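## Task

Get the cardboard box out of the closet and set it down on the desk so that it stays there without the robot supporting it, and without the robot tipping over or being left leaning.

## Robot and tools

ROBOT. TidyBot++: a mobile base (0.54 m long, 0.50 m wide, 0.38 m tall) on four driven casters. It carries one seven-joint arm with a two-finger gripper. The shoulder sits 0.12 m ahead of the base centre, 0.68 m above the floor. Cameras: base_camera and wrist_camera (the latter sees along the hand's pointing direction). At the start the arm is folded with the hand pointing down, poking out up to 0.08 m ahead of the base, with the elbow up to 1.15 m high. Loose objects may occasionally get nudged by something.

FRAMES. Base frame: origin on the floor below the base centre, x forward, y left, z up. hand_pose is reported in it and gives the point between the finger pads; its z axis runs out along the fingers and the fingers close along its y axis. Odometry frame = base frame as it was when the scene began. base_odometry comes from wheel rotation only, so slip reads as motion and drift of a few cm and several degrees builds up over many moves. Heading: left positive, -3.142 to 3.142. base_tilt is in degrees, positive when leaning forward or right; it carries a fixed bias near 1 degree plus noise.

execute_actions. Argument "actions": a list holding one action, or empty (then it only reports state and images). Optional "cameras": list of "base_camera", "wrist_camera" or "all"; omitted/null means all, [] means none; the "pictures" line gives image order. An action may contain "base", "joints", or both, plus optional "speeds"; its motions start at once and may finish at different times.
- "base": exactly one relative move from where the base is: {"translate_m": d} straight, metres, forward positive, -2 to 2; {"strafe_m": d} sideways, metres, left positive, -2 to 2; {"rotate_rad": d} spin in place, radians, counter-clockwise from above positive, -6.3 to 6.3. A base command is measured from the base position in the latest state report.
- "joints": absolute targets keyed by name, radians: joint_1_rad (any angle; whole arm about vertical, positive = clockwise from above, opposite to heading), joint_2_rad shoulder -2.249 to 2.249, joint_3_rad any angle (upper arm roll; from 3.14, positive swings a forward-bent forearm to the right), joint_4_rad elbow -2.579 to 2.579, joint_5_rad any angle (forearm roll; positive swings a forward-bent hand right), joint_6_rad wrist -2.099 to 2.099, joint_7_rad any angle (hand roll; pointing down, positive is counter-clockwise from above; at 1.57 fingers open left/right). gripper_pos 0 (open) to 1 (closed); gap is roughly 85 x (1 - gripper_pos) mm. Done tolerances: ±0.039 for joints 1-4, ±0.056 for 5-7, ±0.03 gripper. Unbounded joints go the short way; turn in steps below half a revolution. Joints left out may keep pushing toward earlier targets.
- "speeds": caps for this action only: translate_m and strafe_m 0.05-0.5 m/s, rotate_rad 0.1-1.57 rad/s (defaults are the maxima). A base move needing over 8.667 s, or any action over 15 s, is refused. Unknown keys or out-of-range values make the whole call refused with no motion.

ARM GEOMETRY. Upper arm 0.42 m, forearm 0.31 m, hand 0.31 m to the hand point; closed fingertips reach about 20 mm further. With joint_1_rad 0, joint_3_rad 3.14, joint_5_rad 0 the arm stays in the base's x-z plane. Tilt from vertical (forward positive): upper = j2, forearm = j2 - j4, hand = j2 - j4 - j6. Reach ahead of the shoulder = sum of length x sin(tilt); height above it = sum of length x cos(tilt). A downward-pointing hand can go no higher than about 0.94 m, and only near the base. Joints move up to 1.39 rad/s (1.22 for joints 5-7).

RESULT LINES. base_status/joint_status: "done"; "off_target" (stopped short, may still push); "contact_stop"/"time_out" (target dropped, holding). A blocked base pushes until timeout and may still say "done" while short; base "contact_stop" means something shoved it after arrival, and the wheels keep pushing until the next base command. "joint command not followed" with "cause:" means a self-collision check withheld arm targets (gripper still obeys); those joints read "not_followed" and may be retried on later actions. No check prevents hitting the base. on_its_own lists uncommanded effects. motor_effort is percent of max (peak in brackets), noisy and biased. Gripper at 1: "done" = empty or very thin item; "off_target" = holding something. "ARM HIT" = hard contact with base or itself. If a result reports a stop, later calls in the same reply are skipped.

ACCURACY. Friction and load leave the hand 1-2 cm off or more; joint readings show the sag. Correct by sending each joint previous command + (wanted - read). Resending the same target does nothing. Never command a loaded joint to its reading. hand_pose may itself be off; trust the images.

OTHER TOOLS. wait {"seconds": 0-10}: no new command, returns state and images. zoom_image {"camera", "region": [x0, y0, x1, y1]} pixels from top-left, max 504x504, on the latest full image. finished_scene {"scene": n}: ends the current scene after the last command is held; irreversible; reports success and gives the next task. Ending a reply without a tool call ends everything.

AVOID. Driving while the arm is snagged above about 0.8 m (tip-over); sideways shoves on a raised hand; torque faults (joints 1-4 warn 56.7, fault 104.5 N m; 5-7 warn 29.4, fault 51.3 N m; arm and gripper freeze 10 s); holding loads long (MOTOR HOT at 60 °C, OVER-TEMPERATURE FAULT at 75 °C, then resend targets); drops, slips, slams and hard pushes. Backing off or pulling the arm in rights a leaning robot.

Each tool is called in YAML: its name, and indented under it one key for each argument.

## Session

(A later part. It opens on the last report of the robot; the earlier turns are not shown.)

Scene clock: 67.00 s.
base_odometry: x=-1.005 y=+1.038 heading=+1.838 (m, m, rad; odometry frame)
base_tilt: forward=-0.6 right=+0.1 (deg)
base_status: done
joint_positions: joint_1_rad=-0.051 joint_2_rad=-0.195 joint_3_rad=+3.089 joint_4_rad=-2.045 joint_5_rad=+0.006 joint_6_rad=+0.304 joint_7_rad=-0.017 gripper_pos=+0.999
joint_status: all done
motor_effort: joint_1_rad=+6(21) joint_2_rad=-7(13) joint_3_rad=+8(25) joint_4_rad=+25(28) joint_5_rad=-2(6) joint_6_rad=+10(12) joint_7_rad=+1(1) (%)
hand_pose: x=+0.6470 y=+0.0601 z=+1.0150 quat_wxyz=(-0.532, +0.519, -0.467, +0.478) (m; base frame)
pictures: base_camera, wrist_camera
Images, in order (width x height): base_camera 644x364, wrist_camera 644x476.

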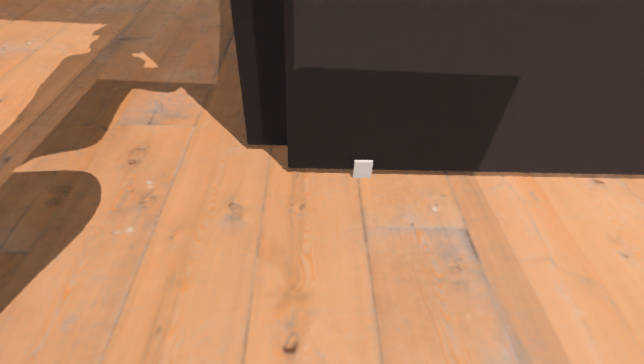

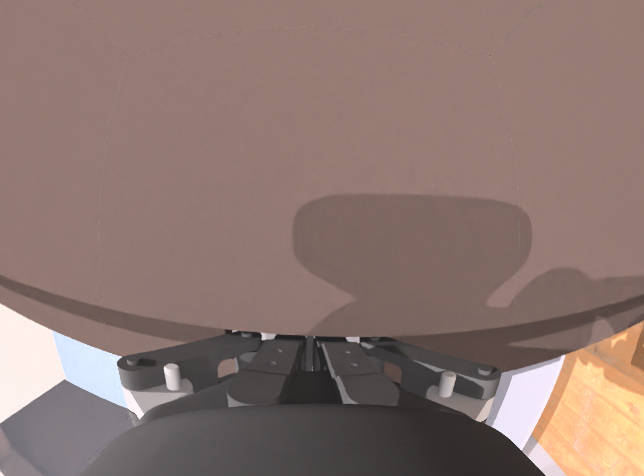

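execute_actions:
  actions:
    - {"base":{"strafe_m":0.06},"speeds":{"strafe_m":0.1}}
  cameras: []

execute_actions:
  actions:
    - {"base":{"translate_m":-0.12}}
  cameras: []

execute_actions:
  actions:
    - {"base":{"strafe_m":0.45},"joints":{"joint_2_rad":-0.3,"joint_4_rad":-2.5,"joint_6_rad":0.4,"joint_7_rad":1.58,"gripper_pos":0}}

Scene clock: 68.47 s.
base_odometry: x=-1.062 y=+1.022 heading=+1.838 (m, m, rad; odometry frame)
base_tilt: forward=-0.6 right=+0.1 (deg)
base_status: done
joint_positions: joint_1_rad=-0.001 joint_2_rad=-0.201 joint_3_rad=+3.141 joint_4_rad=-2.051 joint_5_rad=+0.006 joint_6_rad=+0.304 joint_7_rad=-0.017 gripper_pos=+0.999
joint_status: not commanded
motor_effort: joint_1_rad=-1(6) joint_2_rad=-4(7) joint_3_rad=+0(8) joint_4_rad=+27(27) joint_5_rad=+0(2) joint_6_rad=+11(11) joint_7_rad=+1(1) (%)
hand_pose: x=+0.6483 y=+0.0028 z=+1.0149 quat_wxyz=(-0.509, +0.492, -0.496, +0.503) (m; base frame)
pictures: none
No camera images: the call's "cameras" was empty. Leave "cameras" out to get every camera's image.

Scene clock: 69.83 s.
base_odometry: x=-1.031 y=+0.906 heading=+1.838 (m, m, rad; odometry frame)
base_tilt: forward=-0.6 right=+0.1 (deg)
base_status: done
joint_positions: joint_1_rad=-0.001 joint_2_rad=-0.164 joint_3_rad=+3.141 joint_4_rad=-2.038 joint_5_rad=+0.006 joint_6_rad=+0.304 joint_7_rad=-0.017 gripper_pos=+0.999
joint_status: not commanded
motor_effort: joint_1_rad=+0(0) joint_2_rad=-15(19) joint_3_rad=+0(1) joint_4_rad=+21(26) joint_5_rad=+0(0) joint_6_rad=+8(10) joint_7_rad=+1(1) (%)
hand_pose: x=+0.6616 y=+0.0028 z=+1.0029 quat_wxyz=(-0.503, +0.498, -0.502, +0.497) (m; base frame)
pictures: none
No camera images: the call's "cameras" was empty. Leave "cameras" out to get every camera's image.

Scene clock: 72.10 s.
base_odometry: x=-1.465 y=+0.787 heading=+1.838 (m, m, rad; odometry frame)
base_tilt: forward=-0.6 right=+0.0 (deg)
base_status: done
joint_positions: joint_1_rad=-0.001 joint_2_rad=-0.284 joint_3_rad=+3.139 joint_4_rad=-2.487 joint_5_rad=+0.006 joint_6_rad=+0.352 joint_7_rad=+1.555 gripper_pos=+0.000
joint_status: all done
motor_effort: joint_1_rad=-1(2) joint_2_rad=-8(17) joint_3_rad=+0(2) joint_4_rad=+18(22) joint_5_rad=+0(0) joint_6_rad=+8(9) joint_7_rad=+0(1) (%)
hand_pose: x=+0.5537 y=+0.0036 z=+0.8140 quat_wxyz=(-0.005, +0.799, -0.002, +0.602) (m; base frame)
pictures: base_camera, wrist_camera
Images, in order (width x height): base_camera 644x364, wrist_camera 644x476.

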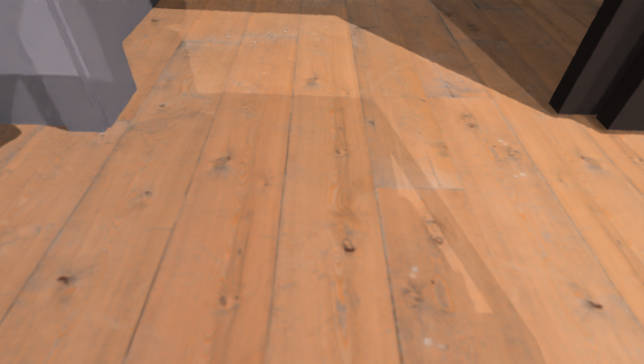

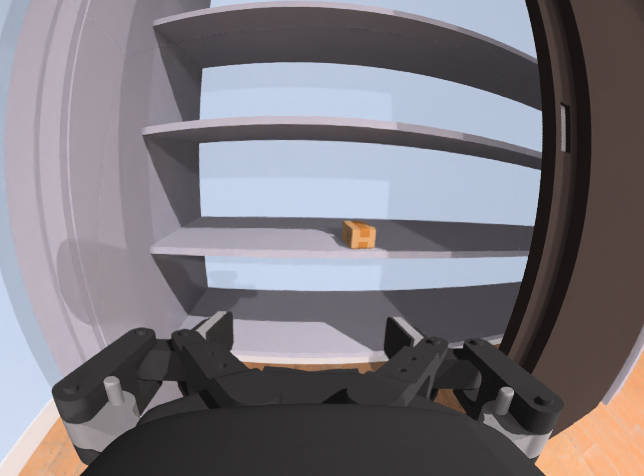

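execute_actions:
  actions:
    - {"base":{"strafe_m":-0.14}}
  cameras: []

execute_actions:
  actions:
    - {"base":{"translate_m":0.15},"joints":{"joint_2_rad":0.4,"joint_4_rad":-2.22,"joint_6_rad":0.82}}

Scene clock: 74.00 s.
base_odometry: x=-1.330 y=+0.824 heading=+1.838 (m, m, rad; odometry frame)
base_tilt: forward=-0.6 right=+0.1 (deg)
base_status: done
joint_positions: joint_1_rad=-0.001 joint_2_rad=-0.288 joint_3_rad=+3.140 joint_4_rad=-2.488 joint_5_rad=+0.006 joint_6_rad=+0.354 joint_7_rad=+1.555 gripper_pos=+0.000
joint_status: not commanded
motor_effort: joint_1_rad=-1(2) joint_2_rad=-8(11) joint_3_rad=+0(2) joint_4_rad=+19(19) joint_5_rad=+0(1) joint_6_rad=+8(9) joint_7_rad=+1(1) (%)
hand_pose: x=+0.5534 y=+0.0028 z=+0.8159 quat_wxyz=(-0.004, +0.797, -0.002, +0.604) (m; base frame)
pictures: none
No camera images: the call's "cameras" was empty. Leave "cameras" out to get every camera's image.

Scene clock: 75.97 s.
base_odometry: x=-1.369 y=+0.969 heading=+1.837 (m, m, rad; odometry frame)
base_tilt: forward=-0.6 right=+0.1 (deg)
base_status: done
joint_positions: joint_1_rad=-0.001 joint_2_rad=+0.392 joint_3_rad=+3.140 joint_4_rad=-2.239 joint_5_rad=+0.006 joint_6_rad=+0.773 joint_7_rad=+1.555 gripper_pos=+0.000
joint_status: all done
motor_effort: joint_1_rad=+0(0) joint_2_rad=-28(28) joint_3_rad=-1(0) joint_4_rad=+13(20) joint_5_rad=+0(0) joint_6_rad=+8(9) joint_7_rad=+1(1) (%)
hand_pose: x=+0.7319 y=+0.0037 z=+0.7078 quat_wxyz=(-0.006, +0.801, -0.003, +0.598) (m; base frame)
pictures: base_camera, wrist_camera
Images, in order (width x height): base_camera 644x364, wrist_camera 644x476.

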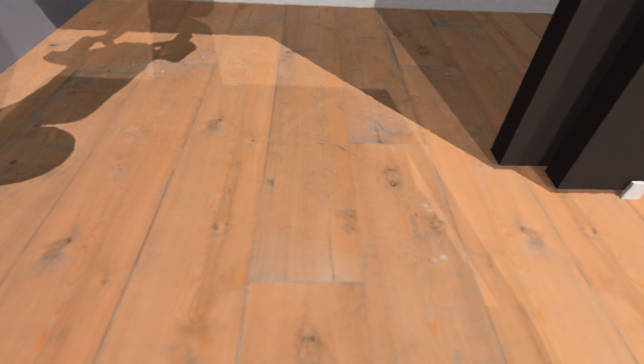

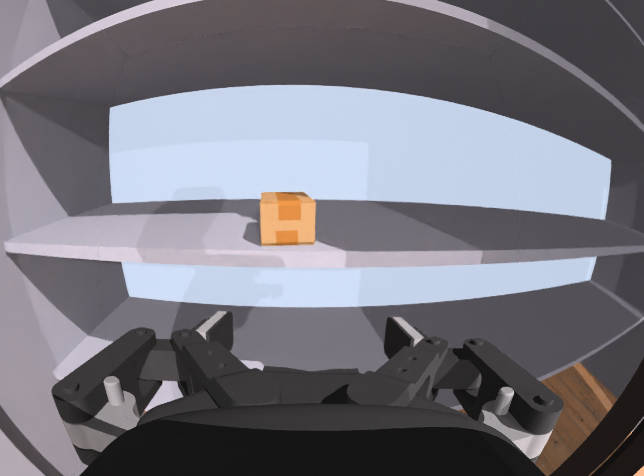

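execute_actions:
  actions:
    - {"base":{"strafe_m":0.022},"joints":{"joint_2_rad":0.325}}
  cameras: []

execute_actions:
  actions:
    - {"base":{"translate_m":0.12},"speeds":{"translate_m":0.15}}
  cameras: ["wrist_camera"]

Scene clock: 77.90 s.
base_odometry: x=-1.390 y=+0.963 heading=+1.837 (m, m, rad; odometry frame)
base_tilt: forward=-0.6 right=+0.1 (deg)
base_status: done
joint_positions: joint_1_rad=-0.003 joint_2_rad=+0.330 joint_3_rad=+3.139 joint_4_rad=-2.236 joint_5_rad=+0.006 joint_6_rad=+0.776 joint_7_rad=+1.555 gripper_pos=+0.000
joint_status: all done
motor_effort: joint_1_rad=+0(4) joint_2_rad=-27(30) joint_3_rad=+0(2) joint_4_rad=+15(14) joint_5_rad=+0(0) joint_6_rad=+8(9) joint_7_rad=+1(1) (%)
hand_pose: x=+0.7302 y=+0.0062 z=+0.7483 quat_wxyz=(-0.007, +0.780, -0.001, +0.625) (m; base frame)
pictures: none
No camera images: the call's "cameras" was empty. Leave "cameras" out to get every camera's image.

Scene clock: 79.37 s.
base_odometry: x=-1.422 y=+1.079 heading=+1.837 (m, m, rad; odometry frame)
base_tilt: forward=-0.6 right=+0.1 (deg)
base_status: done
joint_positions: joint_1_rad=-0.003 joint_2_rad=+0.329 joint_3_rad=+3.139 joint_4_rad=-2.233 joint_5_rad=+0.006 joint_6_rad=+0.776 joint_7_rad=+1.555 gripper_pos=+0.000
joint_status: not commanded
motor_effort: joint_1_rad=-1(1) joint_2_rad=-27(29) joint_3_rad=+0(1) joint_4_rad=+14(15) joint_5_rad=+0(0) joint_6_rad=+8(9) joint_7_rad=+1(0) (%)
hand_pose: x=+0.7311 y=+0.0062 z=+0.7506 quat_wxyz=(-0.007, +0.779, -0.001, +0.627) (m; base frame)
pictures: wrist_camera
Images, in order (width x height): wrist_camera 644x476.

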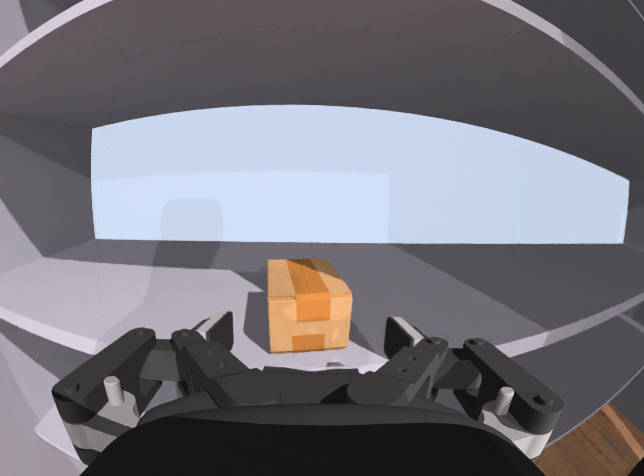

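execute_actions:
  actions:
    - {"base":{"translate_m":0.08},"speeds":{"translate_m":0.1},"joints":{"joint_2_rad":0.36}}
  cameras: ["wrist_camera"]

Scene clock: 81.07 s.
base_odometry: x=-1.443 y=+1.156 heading=+1.838 (m, m, rad; odometry frame)
base_tilt: forward=-0.6 right=+0.1 (deg)
base_status: done
joint_positions: joint_1_rad=-0.003 joint_2_rad=+0.354 joint_3_rad=+3.139 joint_4_rad=-2.232 joint_5_rad=+0.006 joint_6_rad=+0.776 joint_7_rad=+1.555 gripper_pos=+0.000
joint_status: all done
motor_effort: joint_1_rad=-1(2) joint_2_rad=-27(29) joint_3_rad=+0(1) joint_4_rad=+14(15) joint_5_rad=+0(1) joint_6_rad=+8(9) joint_7_rad=+0(1) (%)
hand_pose: x=+0.7331 y=+0.0062 z=+0.7359 quat_wxyz=(-0.007, +0.786, -0.001, +0.618) (m; base frame)
pictures: wrist_camera
Images, in order (width x height): wrist_camera 644x476.

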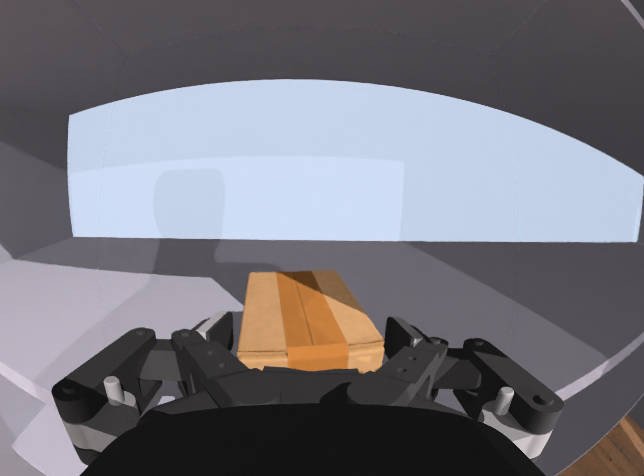

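execute_actions:
  actions:
    - {"base":{"translate_m":0.015},"speeds":{"translate_m":0.05},"joints":{"joint_2_rad":0.38}}
  cameras: []

execute_actions:
  actions:
    - {"joints":{"gripper_pos":1}}
  cameras: ["wrist_camera"]

execute_actions:
  actions:
    - {"joints":{"joint_2_rad":0.3}}
  cameras: ["wrist_camera"]

Scene clock: 82.07 s.
base_odometry: x=-1.447 y=+1.171 heading=+1.838 (m, m, rad; odometry frame)
base_tilt: forward=-0.6 right=+0.0 (deg)
base_status: done
joint_positions: joint_1_rad=-0.003 joint_2_rad=+0.370 joint_3_rad=+3.139 joint_4_rad=-2.232 joint_5_rad=+0.006 joint_6_rad=+0.776 joint_7_rad=+1.555 gripper_pos=+0.000
joint_status: all done
motor_effort: joint_1_rad=-1(1) joint_2_rad=-27(28) joint_3_rad=+0(2) joint_4_rad=+13(15) joint_5_rad=+0(1) joint_6_rad=+8(9) joint_7_rad=+1(1) (%)
hand_pose: x=+0.7339 y=+0.0062 z=+0.7257 quat_wxyz=(-0.007, +0.791, -0.001, +0.611) (m; base frame)
pictures: none
No camera images: the call's "cameras" was empty. Leave "cameras" out to get every camera's image.

Scene clock: 83.17 s.
base_odometry: x=-1.447 y=+1.171 heading=+1.838 (m, m, rad; odometry frame)
base_tilt: forward=-0.6 right=+0.1 (deg)
base_status: not commanded
joint_positions: joint_1_rad=-0.003 joint_2_rad=+0.370 joint_3_rad=+3.139 joint_4_rad=-2.232 joint_5_rad=+0.006 joint_6_rad=+0.780 joint_7_rad=+1.555 gripper_pos=+0.264
joint_status: gripper_pos off_target (ended at +0.264, target +1.000)
motor_effort: joint_1_rad=-1(0) joint_2_rad=-27(27) joint_3_rad=+0(1) joint_4_rad=+13(14) joint_5_rad=+0(0) joint_6_rad=+8(8) joint_7_rad=+1(1) (%)
hand_pose: x=+0.7343 y=+0.0062 z=+0.7270 quat_wxyz=(-0.007, +0.790, -0.001, +0.613) (m; base frame)
pictures: wrist_camera
Images, in order (width x height): wrist_camera 644x476.

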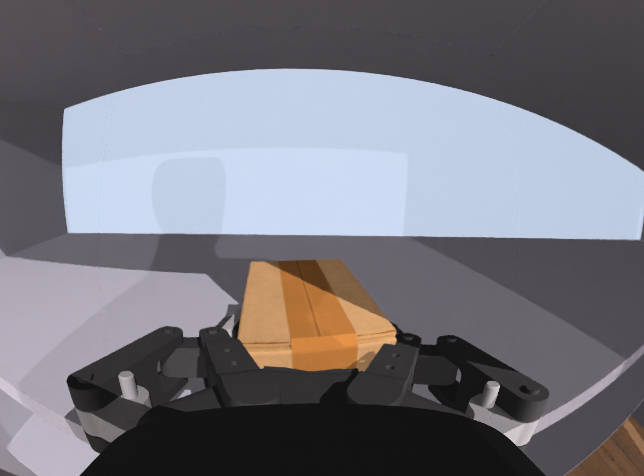

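Scene clock: 84.10 s.
base_odometry: x=-1.447 y=+1.171 heading=+1.838 (m, m, rad; odometry frame)
base_tilt: forward=-0.6 right=+0.1 (deg)
base_status: not commanded
joint_positions: joint_1_rad=-0.003 joint_2_rad=+0.313 joint_3_rad=+3.139 joint_4_rad=-2.232 joint_5_rad=+0.006 joint_6_rad=+0.780 joint_7_rad=+1.555 gripper_pos=+0.264
joint_status: all done
motor_effort: joint_1_rad=-1(1) joint_2_rad=-28(30) joint_3_rad=+0(1) joint_4_rad=+15(16) joint_5_rad=+0(0) joint_6_rad=+9(10) joint_7_rad=+1(1) (%)
hand_pose: x=+0.7307 y=+0.0062 z=+0.7622 quat_wxyz=(-0.007, +0.772, -0.001, +0.635) (m; base frame)
pictures: wrist_camera
Images, in order (width x height): wrist_camera 644x476.

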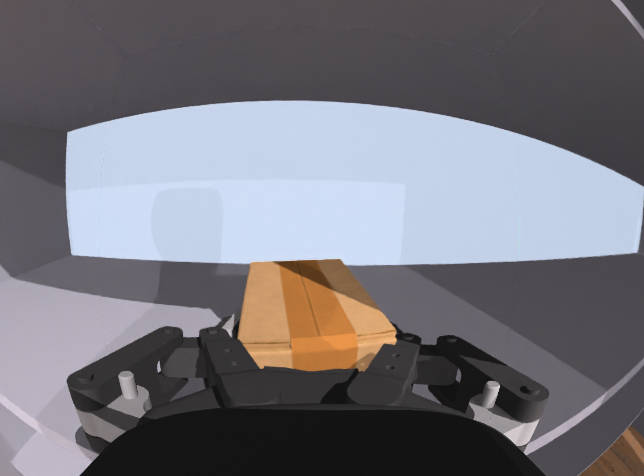

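execute_actions:
  actions:
    - {"base":{"translate_m":-1.3}}
  cameras: []

execute_actions:
  actions:
    - {"base":{"rotate_rad":-3.14},"speeds":{"rotate_rad":1.0},"joints":{"joint_2_rad":0.09,"joint_4_rad":-1.33,"joint_6_rad":-0.4}}

Scene clock: 88.50 s.
base_odometry: x=-1.104 y=-0.083 heading=+1.838 (m, m, rad; odometry frame)
base_tilt: forward=-0.6 right=+0.1 (deg)
base_status: done
joint_positions: joint_1_rad=-0.002 joint_2_rad=+0.310 joint_3_rad=+3.139 joint_4_rad=-2.231 joint_5_rad=+0.006 joint_6_rad=+0.780 joint_7_rad=+1.555 gripper_pos=+0.264
joint_status: not commanded
motor_effort: joint_1_rad=-1(6) joint_2_rad=-27(30) joint_3_rad=+0(4) joint_4_rad=+15(17) joint_5_rad=+0(1) joint_6_rad=+9(10) joint_7_rad=+1(0) (%)
hand_pose: x=+0.7307 y=+0.0053 z=+0.7643 quat_wxyz=(-0.007, +0.771, -0.001, +0.637) (m; base frame)
pictures: none
No camera images: the call's "cameras" was empty. Leave "cameras" out to get every camera's image.

Scene clock: 92.67 s.
base_odometry: x=-1.104 y=-0.083 heading=-1.301 (m, m, rad; odometry frame)
base_tilt: forward=-0.6 right=+0.1 (deg)
base_status: done
joint_positions: joint_1_rad=+0.004 joint_2_rad=+0.113 joint_3_rad=+3.143 joint_4_rad=-1.351 joint_5_rad=+0.006 joint_6_rad=-0.359 joint_7_rad=+1.555 gripper_pos=+0.264
joint_status: all done
motor_effort: joint_1_rad=+0(3) joint_2_rad=-27(33) joint_3_rad=+0(3) joint_4_rad=+23(23) joint_5_rad=+0(1) joint_6_rad=+9(10) joint_7_rad=+0(1) (%)
hand_pose: x=+0.7804 y=-0.0026 z=+1.0558 quat_wxyz=(-0.001, +0.790, -0.007, +0.613) (m; base frame)
pictures: base_camera, wrist_camera
Images, in order (width x height): base_camera 644x364, wrist_camera 644x476.

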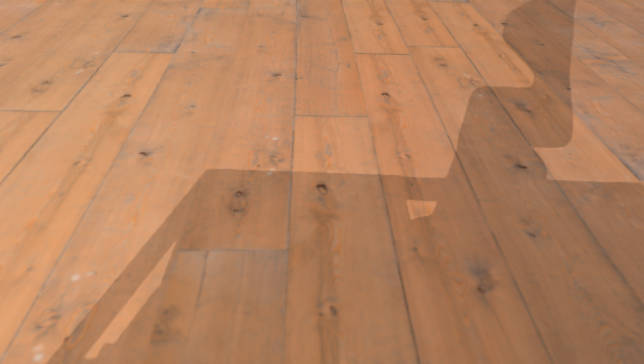

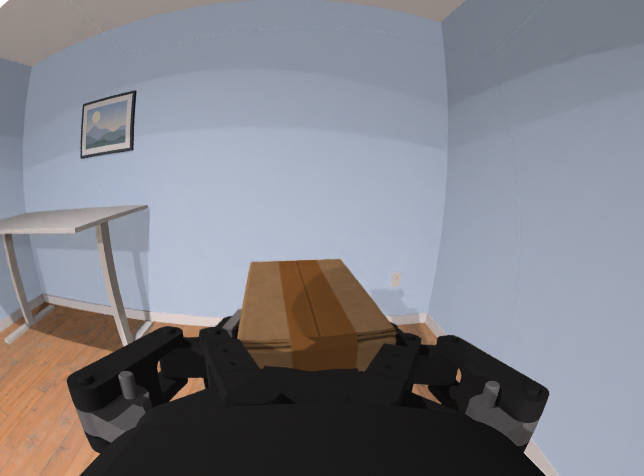

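execute_actions:
  actions:
    - {"base":{"strafe_m":1.7}}
  cameras: []

execute_actions:
  actions:
    - {"base":{"translate_m":0.5}}

Scene clock: 100.37 s.
base_odometry: x=+0.535 y=+0.368 heading=-1.302 (m, m, rad; odometry frame)
base_tilt: forward=-0.6 right=+0.0 (deg)
base_status: done
joint_positions: joint_1_rad=+0.002 joint_2_rad=+0.112 joint_3_rad=+3.141 joint_4_rad=-1.351 joint_5_rad=+0.006 joint_6_rad=-0.359 joint_7_rad=+1.555 gripper_pos=+0.264
joint_status: not commanded
motor_effort: joint_1_rad=-1(4) joint_2_rad=-27(28) joint_3_rad=+0(3) joint_4_rad=+23(23) joint_5_rad=+0(1) joint_6_rad=+9(9) joint_7_rad=+1(0) (%)
hand_pose: x=+0.7802 y=-0.0006 z=+1.0559 quat_wxyz=(-0.002, +0.790, -0.005, +0.613) (m; base frame)
pictures: none
No camera images: the call's "cameras" was empty. Leave "cameras" out to get every camera's image.

Scene clock: 102.77 s.
base_odometry: x=+0.668 y=-0.114 heading=-1.301 (m, m, rad; odometry frame)
base_tilt: forward=-0.6 right=+0.1 (deg)
base_status: done
joint_positions: joint_1_rad=+0.002 joint_2_rad=+0.104 joint_3_rad=+3.141 joint_4_rad=-1.350 joint_5_rad=+0.006 joint_6_rad=-0.364 joint_7_rad=+1.555 gripper_pos=+0.264
joint_status: not commanded
motor_effort: joint_1_rad=+0(2) joint_2_rad=-27(31) joint_3_rad=+0(1) joint_4_rad=+23(24) joint_5_rad=+0(0) joint_6_rad=+9(10) joint_7_rad=+0(0) (%)
hand_pose: x=+0.7769 y=-0.0006 z=+1.0604 quat_wxyz=(-0.002, +0.789, -0.005, +0.614) (m; base frame)
pictures: base_camera, wrist_camera
Images, in order (width x height): base_camera 644x364, wrist_camera 644x476.

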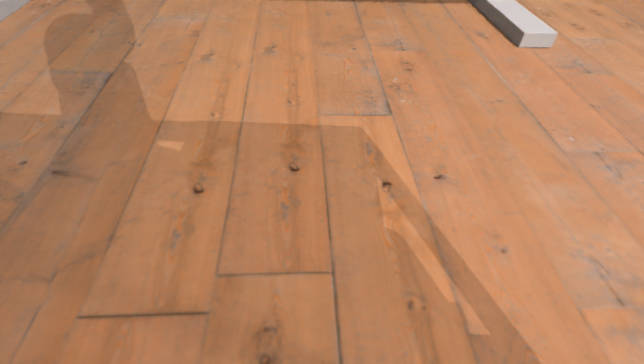

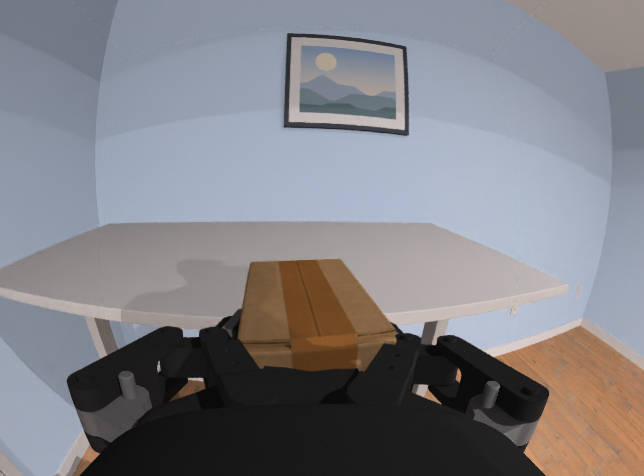

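execute_actions:
  actions:
    - {"base":{"translate_m":0.4},"speeds":{"translate_m":0.3}}
  cameras: []

execute_actions:
  actions:
    - {"joints":{"joint_4_rad":-1.5,"joint_6_rad":-0.2}}
  cameras: ["wrist_camera"]

Scene clock: 105.57 s.
base_odometry: x=+0.775 y=-0.500 heading=-1.301 (m, m, rad; odometry frame)
base_tilt: forward=-0.6 right=+0.1 (deg)
base_status: done
joint_positions: joint_1_rad=+0.002 joint_2_rad=+0.100 joint_3_rad=+3.141 joint_4_rad=-1.350 joint_5_rad=+0.006 joint_6_rad=-0.364 joint_7_rad=+1.555 gripper_pos=+0.264
joint_status: not commanded
motor_effort: joint_1_rad=-1(3) joint_2_rad=-27(30) joint_3_rad=+0(2) joint_4_rad=+23(24) joint_5_rad=+0(0) joint_6_rad=+9(10) joint_7_rad=+1(0) (%)
hand_pose: x=+0.7751 y=-0.0006 z=+1.0633 quat_wxyz=(-0.002, +0.788, -0.005, +0.616) (m; base frame)
pictures: none
No camera images: the call's "cameras" was empty. Leave "cameras" out to get every camera's image.

Scene clock: 106.73 s.
base_odometry: x=+0.775 y=-0.500 heading=-1.301 (m, m, rad; odometry frame)
base_tilt: forward=-0.6 right=+0.1 (deg)
base_status: not commanded
joint_positions: joint_1_rad=+0.002 joint_2_rad=+0.100 joint_3_rad=+3.141 joint_4_rad=-1.495 joint_5_rad=+0.006 joint_6_rad=-0.253 joint_7_rad=+1.555 gripper_pos=+0.264
joint_status: all done
motor_effort: joint_1_rad=-1(1) joint_2_rad=-27(29) joint_3_rad=+0(0) joint_4_rad=+23(24) joint_5_rad=+0(0) joint_6_rad=+9(10) joint_7_rad=+1(1) (%)
hand_pose: x=+0.7746 y=-0.0004 z=+1.0077 quat_wxyz=(-0.002, +0.798, -0.005, +0.603) (m; base frame)
pictures: wrist_camera
Images, in order (width x height): wrist_camera 644x476.

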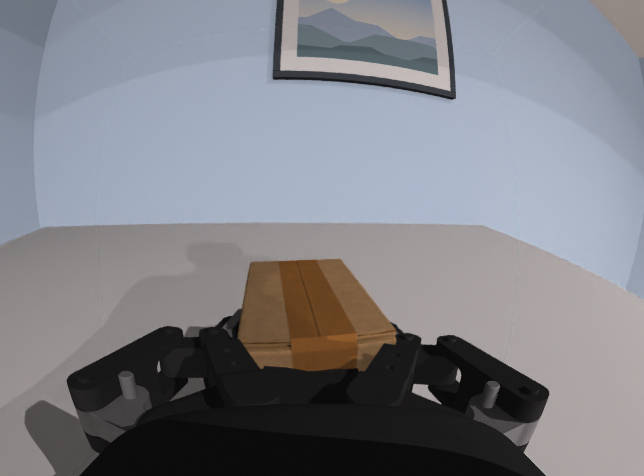

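execute_actions:
  actions:
    - {"joints":{"joint_4_rad":-1.6,"joint_6_rad":-0.07}}
  cameras: ["wrist_camera"]

Scene clock: 107.97 s.
base_odometry: x=+0.775 y=-0.500 heading=-1.301 (m, m, rad; odometry frame)
base_tilt: forward=-0.6 right=+0.1 (deg)
base_status: not commanded
joint_positions: joint_1_rad=+0.002 joint_2_rad=+0.100 joint_3_rad=+3.141 joint_4_rad=-1.594 joint_5_rad=+0.006 joint_6_rad=-0.124 joint_7_rad=+1.555 gripper_pos=+0.264
joint_status: all done
motor_effort: joint_1_rad=-1(1) joint_2_rad=-27(28) joint_3_rad=+0(0) joint_4_rad=+23(23) joint_5_rad=+0(0) joint_6_rad=+9(11) joint_7_rad=+0(1) (%)
hand_pose: x=+0.7747 y=-0.0002 z=+0.9857 quat_wxyz=(-0.002, +0.789, -0.005, +0.614) (m; base frame)
pictures: wrist_camera
Images, in order (width x height): wrist_camera 644x476.

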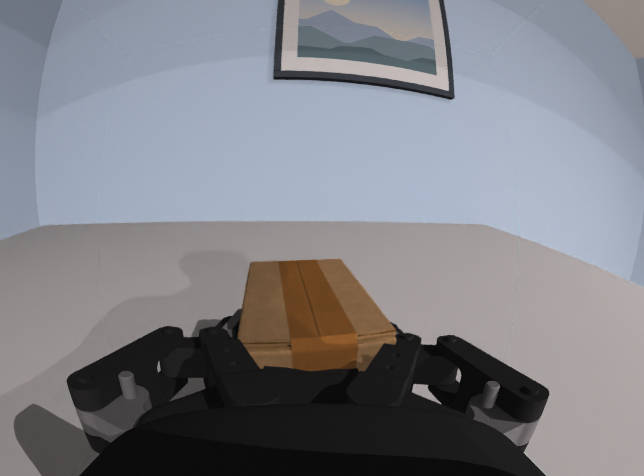

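execute_actions:
  actions:
    - {"joints":{"joint_4_rad":-1.67,"joint_6_rad":0.0}}
  cameras: []

Scene clock: 109.00 s.
base_odometry: x=+0.775 y=-0.500 heading=-1.301 (m, m, rad; odometry frame)
base_tilt: forward=-0.6 right=+0.0 (deg)
base_status: not commanded
joint_positions: joint_1_rad=+0.002 joint_2_rad=+0.100 joint_3_rad=+3.141 joint_4_rad=-1.662 joint_5_rad=+0.006 joint_6_rad=-0.050 joint_7_rad=+1.555 gripper_pos=+0.264
joint_status: all done
motor_effort: joint_1_rad=-1(1) joint_2_rad=-26(28) joint_3_rad=+0(0) joint_4_rad=+23(24) joint_5_rad=+0(0) joint_6_rad=+9(9) joint_7_rad=+0(1) (%)
hand_pose: x=+0.7719 y=+0.0000 z=+0.9666 quat_wxyz=(-0.002, +0.787, -0.005, +0.617) (m; base frame)
pictures: none
No camera images: the call's "cameras" was empty. Leave "cameras" out to get every camera's image.

execute_actions:
  actions:
    - {"joints":{"joint_4_rad":-1.74,"joint_6_rad":0.06}}
  cameras: ["wrist_camera"]

Scene clock: 111.03 s.
base_odometry: x=+0.775 y=-0.500 heading=-1.301 (m, m, rad; odometry frame)
base_tilt: forward=-0.6 right=+0.0 (deg)
base_status: not commanded
joint_positions: joint_1_rad=+0.002 joint_2_rad=+0.092 joint_3_rad=+3.141 joint_4_rad=-1.708 joint_5_rad=+0.006 joint_6_rad=+0.027 joint_7_rad=+1.555 gripper_pos=+0.264
joint_status: all done
motor_effort: joint_1_rad=-1(1) joint_2_rad=-23(27) joint_3_rad=+0(0) joint_4_rad=+19(22) joint_5_rad=+0(0) joint_6_rad=+7(10) joint_7_rad=+1(1) (%)
hand_pose: x=+0.7687 y=+0.0002 z=+0.9672 quat_wxyz=(-0.002, +0.775, -0.004, +0.632) (m; base frame)
pictures: wrist_camera
Images, in order (width x height): wrist_camera 644x476.

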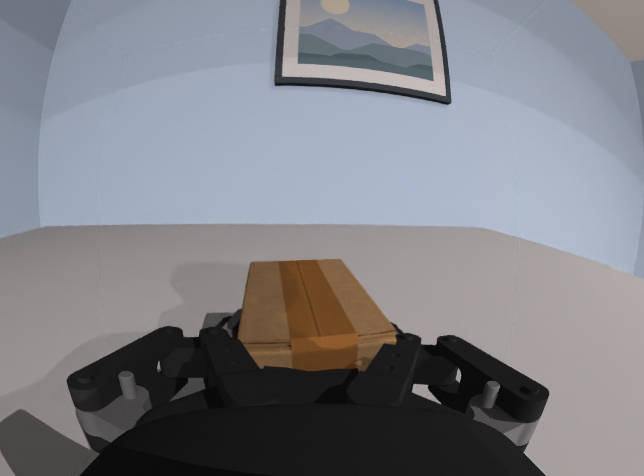

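Contact. Release and back off.

execute_actions:
  actions:
    - {"joints":{"gripper_pos":0,"joint_4_rad":-1.69}}
  cameras: []

execute_actions:
  actions:
    - {"base":{"translate_m":-0.25},"speeds":{"translate_m":0.2}}
  cameras: ["wrist_camera"]

Scene clock: 112.33 s.
base_odometry: x=+0.775 y=-0.500 heading=-1.301 (m, m, rad; odometry frame)
base_tilt: forward=-0.6 right=+0.1 (deg)
base_status: not commanded
joint_positions: joint_1_rad=+0.002 joint_2_rad=+0.093 joint_3_rad=+3.141 joint_4_rad=-1.704 joint_5_rad=+0.006 joint_6_rad=+0.027 joint_7_rad=+1.555 gripper_pos=+0.000
joint_status: all done
motor_effort: joint_1_rad=+0(1) joint_2_rad=-25(27) joint_3_rad=+0(0) joint_4_rad=+22(23) joint_5_rad=+0(0) joint_6_rad=+8(9) joint_7_rad=+0(1) (%)
hand_pose: x=+0.7696 y=+0.0002 z=+0.9685 quat_wxyz=(-0.002, +0.774, -0.004, +0.633) (m; base frame)
pictures: none
No camera images: the call's "cameras" was empty. Leave "cameras" out to get every camera's image.

Scene clock: 114.37 s.
base_odometry: x=+0.709 y=-0.259 heading=-1.301 (m, m, rad; odometry frame)
base_tilt: forward=-0.6 right=+0.1 (deg)
base_status: done
joint_positions: joint_1_rad=+0.002 joint_2_rad=+0.090 joint_3_rad=+3.141 joint_4_rad=-1.704 joint_5_rad=+0.006 joint_6_rad=+0.027 joint_7_rad=+1.555 gripper_pos=+0.000
joint_status: not commanded
motor_effort: joint_1_rad=-1(3) joint_2_rad=-25(29) joint_3_rad=+0(3) joint_4_rad=+21(22) joint_5_rad=+0(0) joint_6_rad=+9(9) joint_7_rad=+1(0) (%)
hand_pose: x=+0.7687 y=+0.0001 z=+0.9708 quat_wxyz=(-0.002, +0.773, -0.004, +0.635) (m; base frame)
pictures: wrist_camera
Images, in order (width x height): wrist_camera 644x476.

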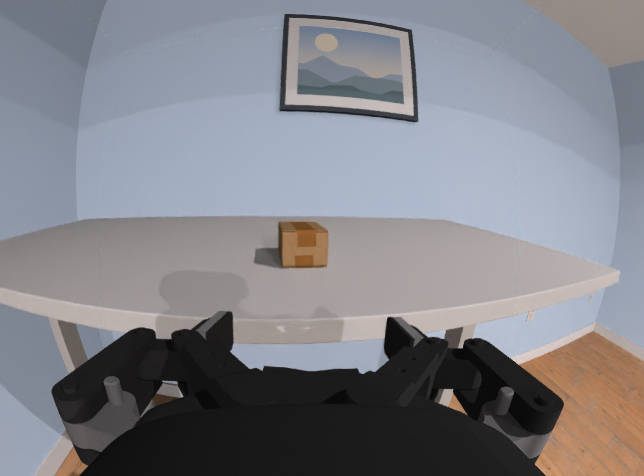

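finished_scene:
  scene: 1

The scene is finished: the task was done.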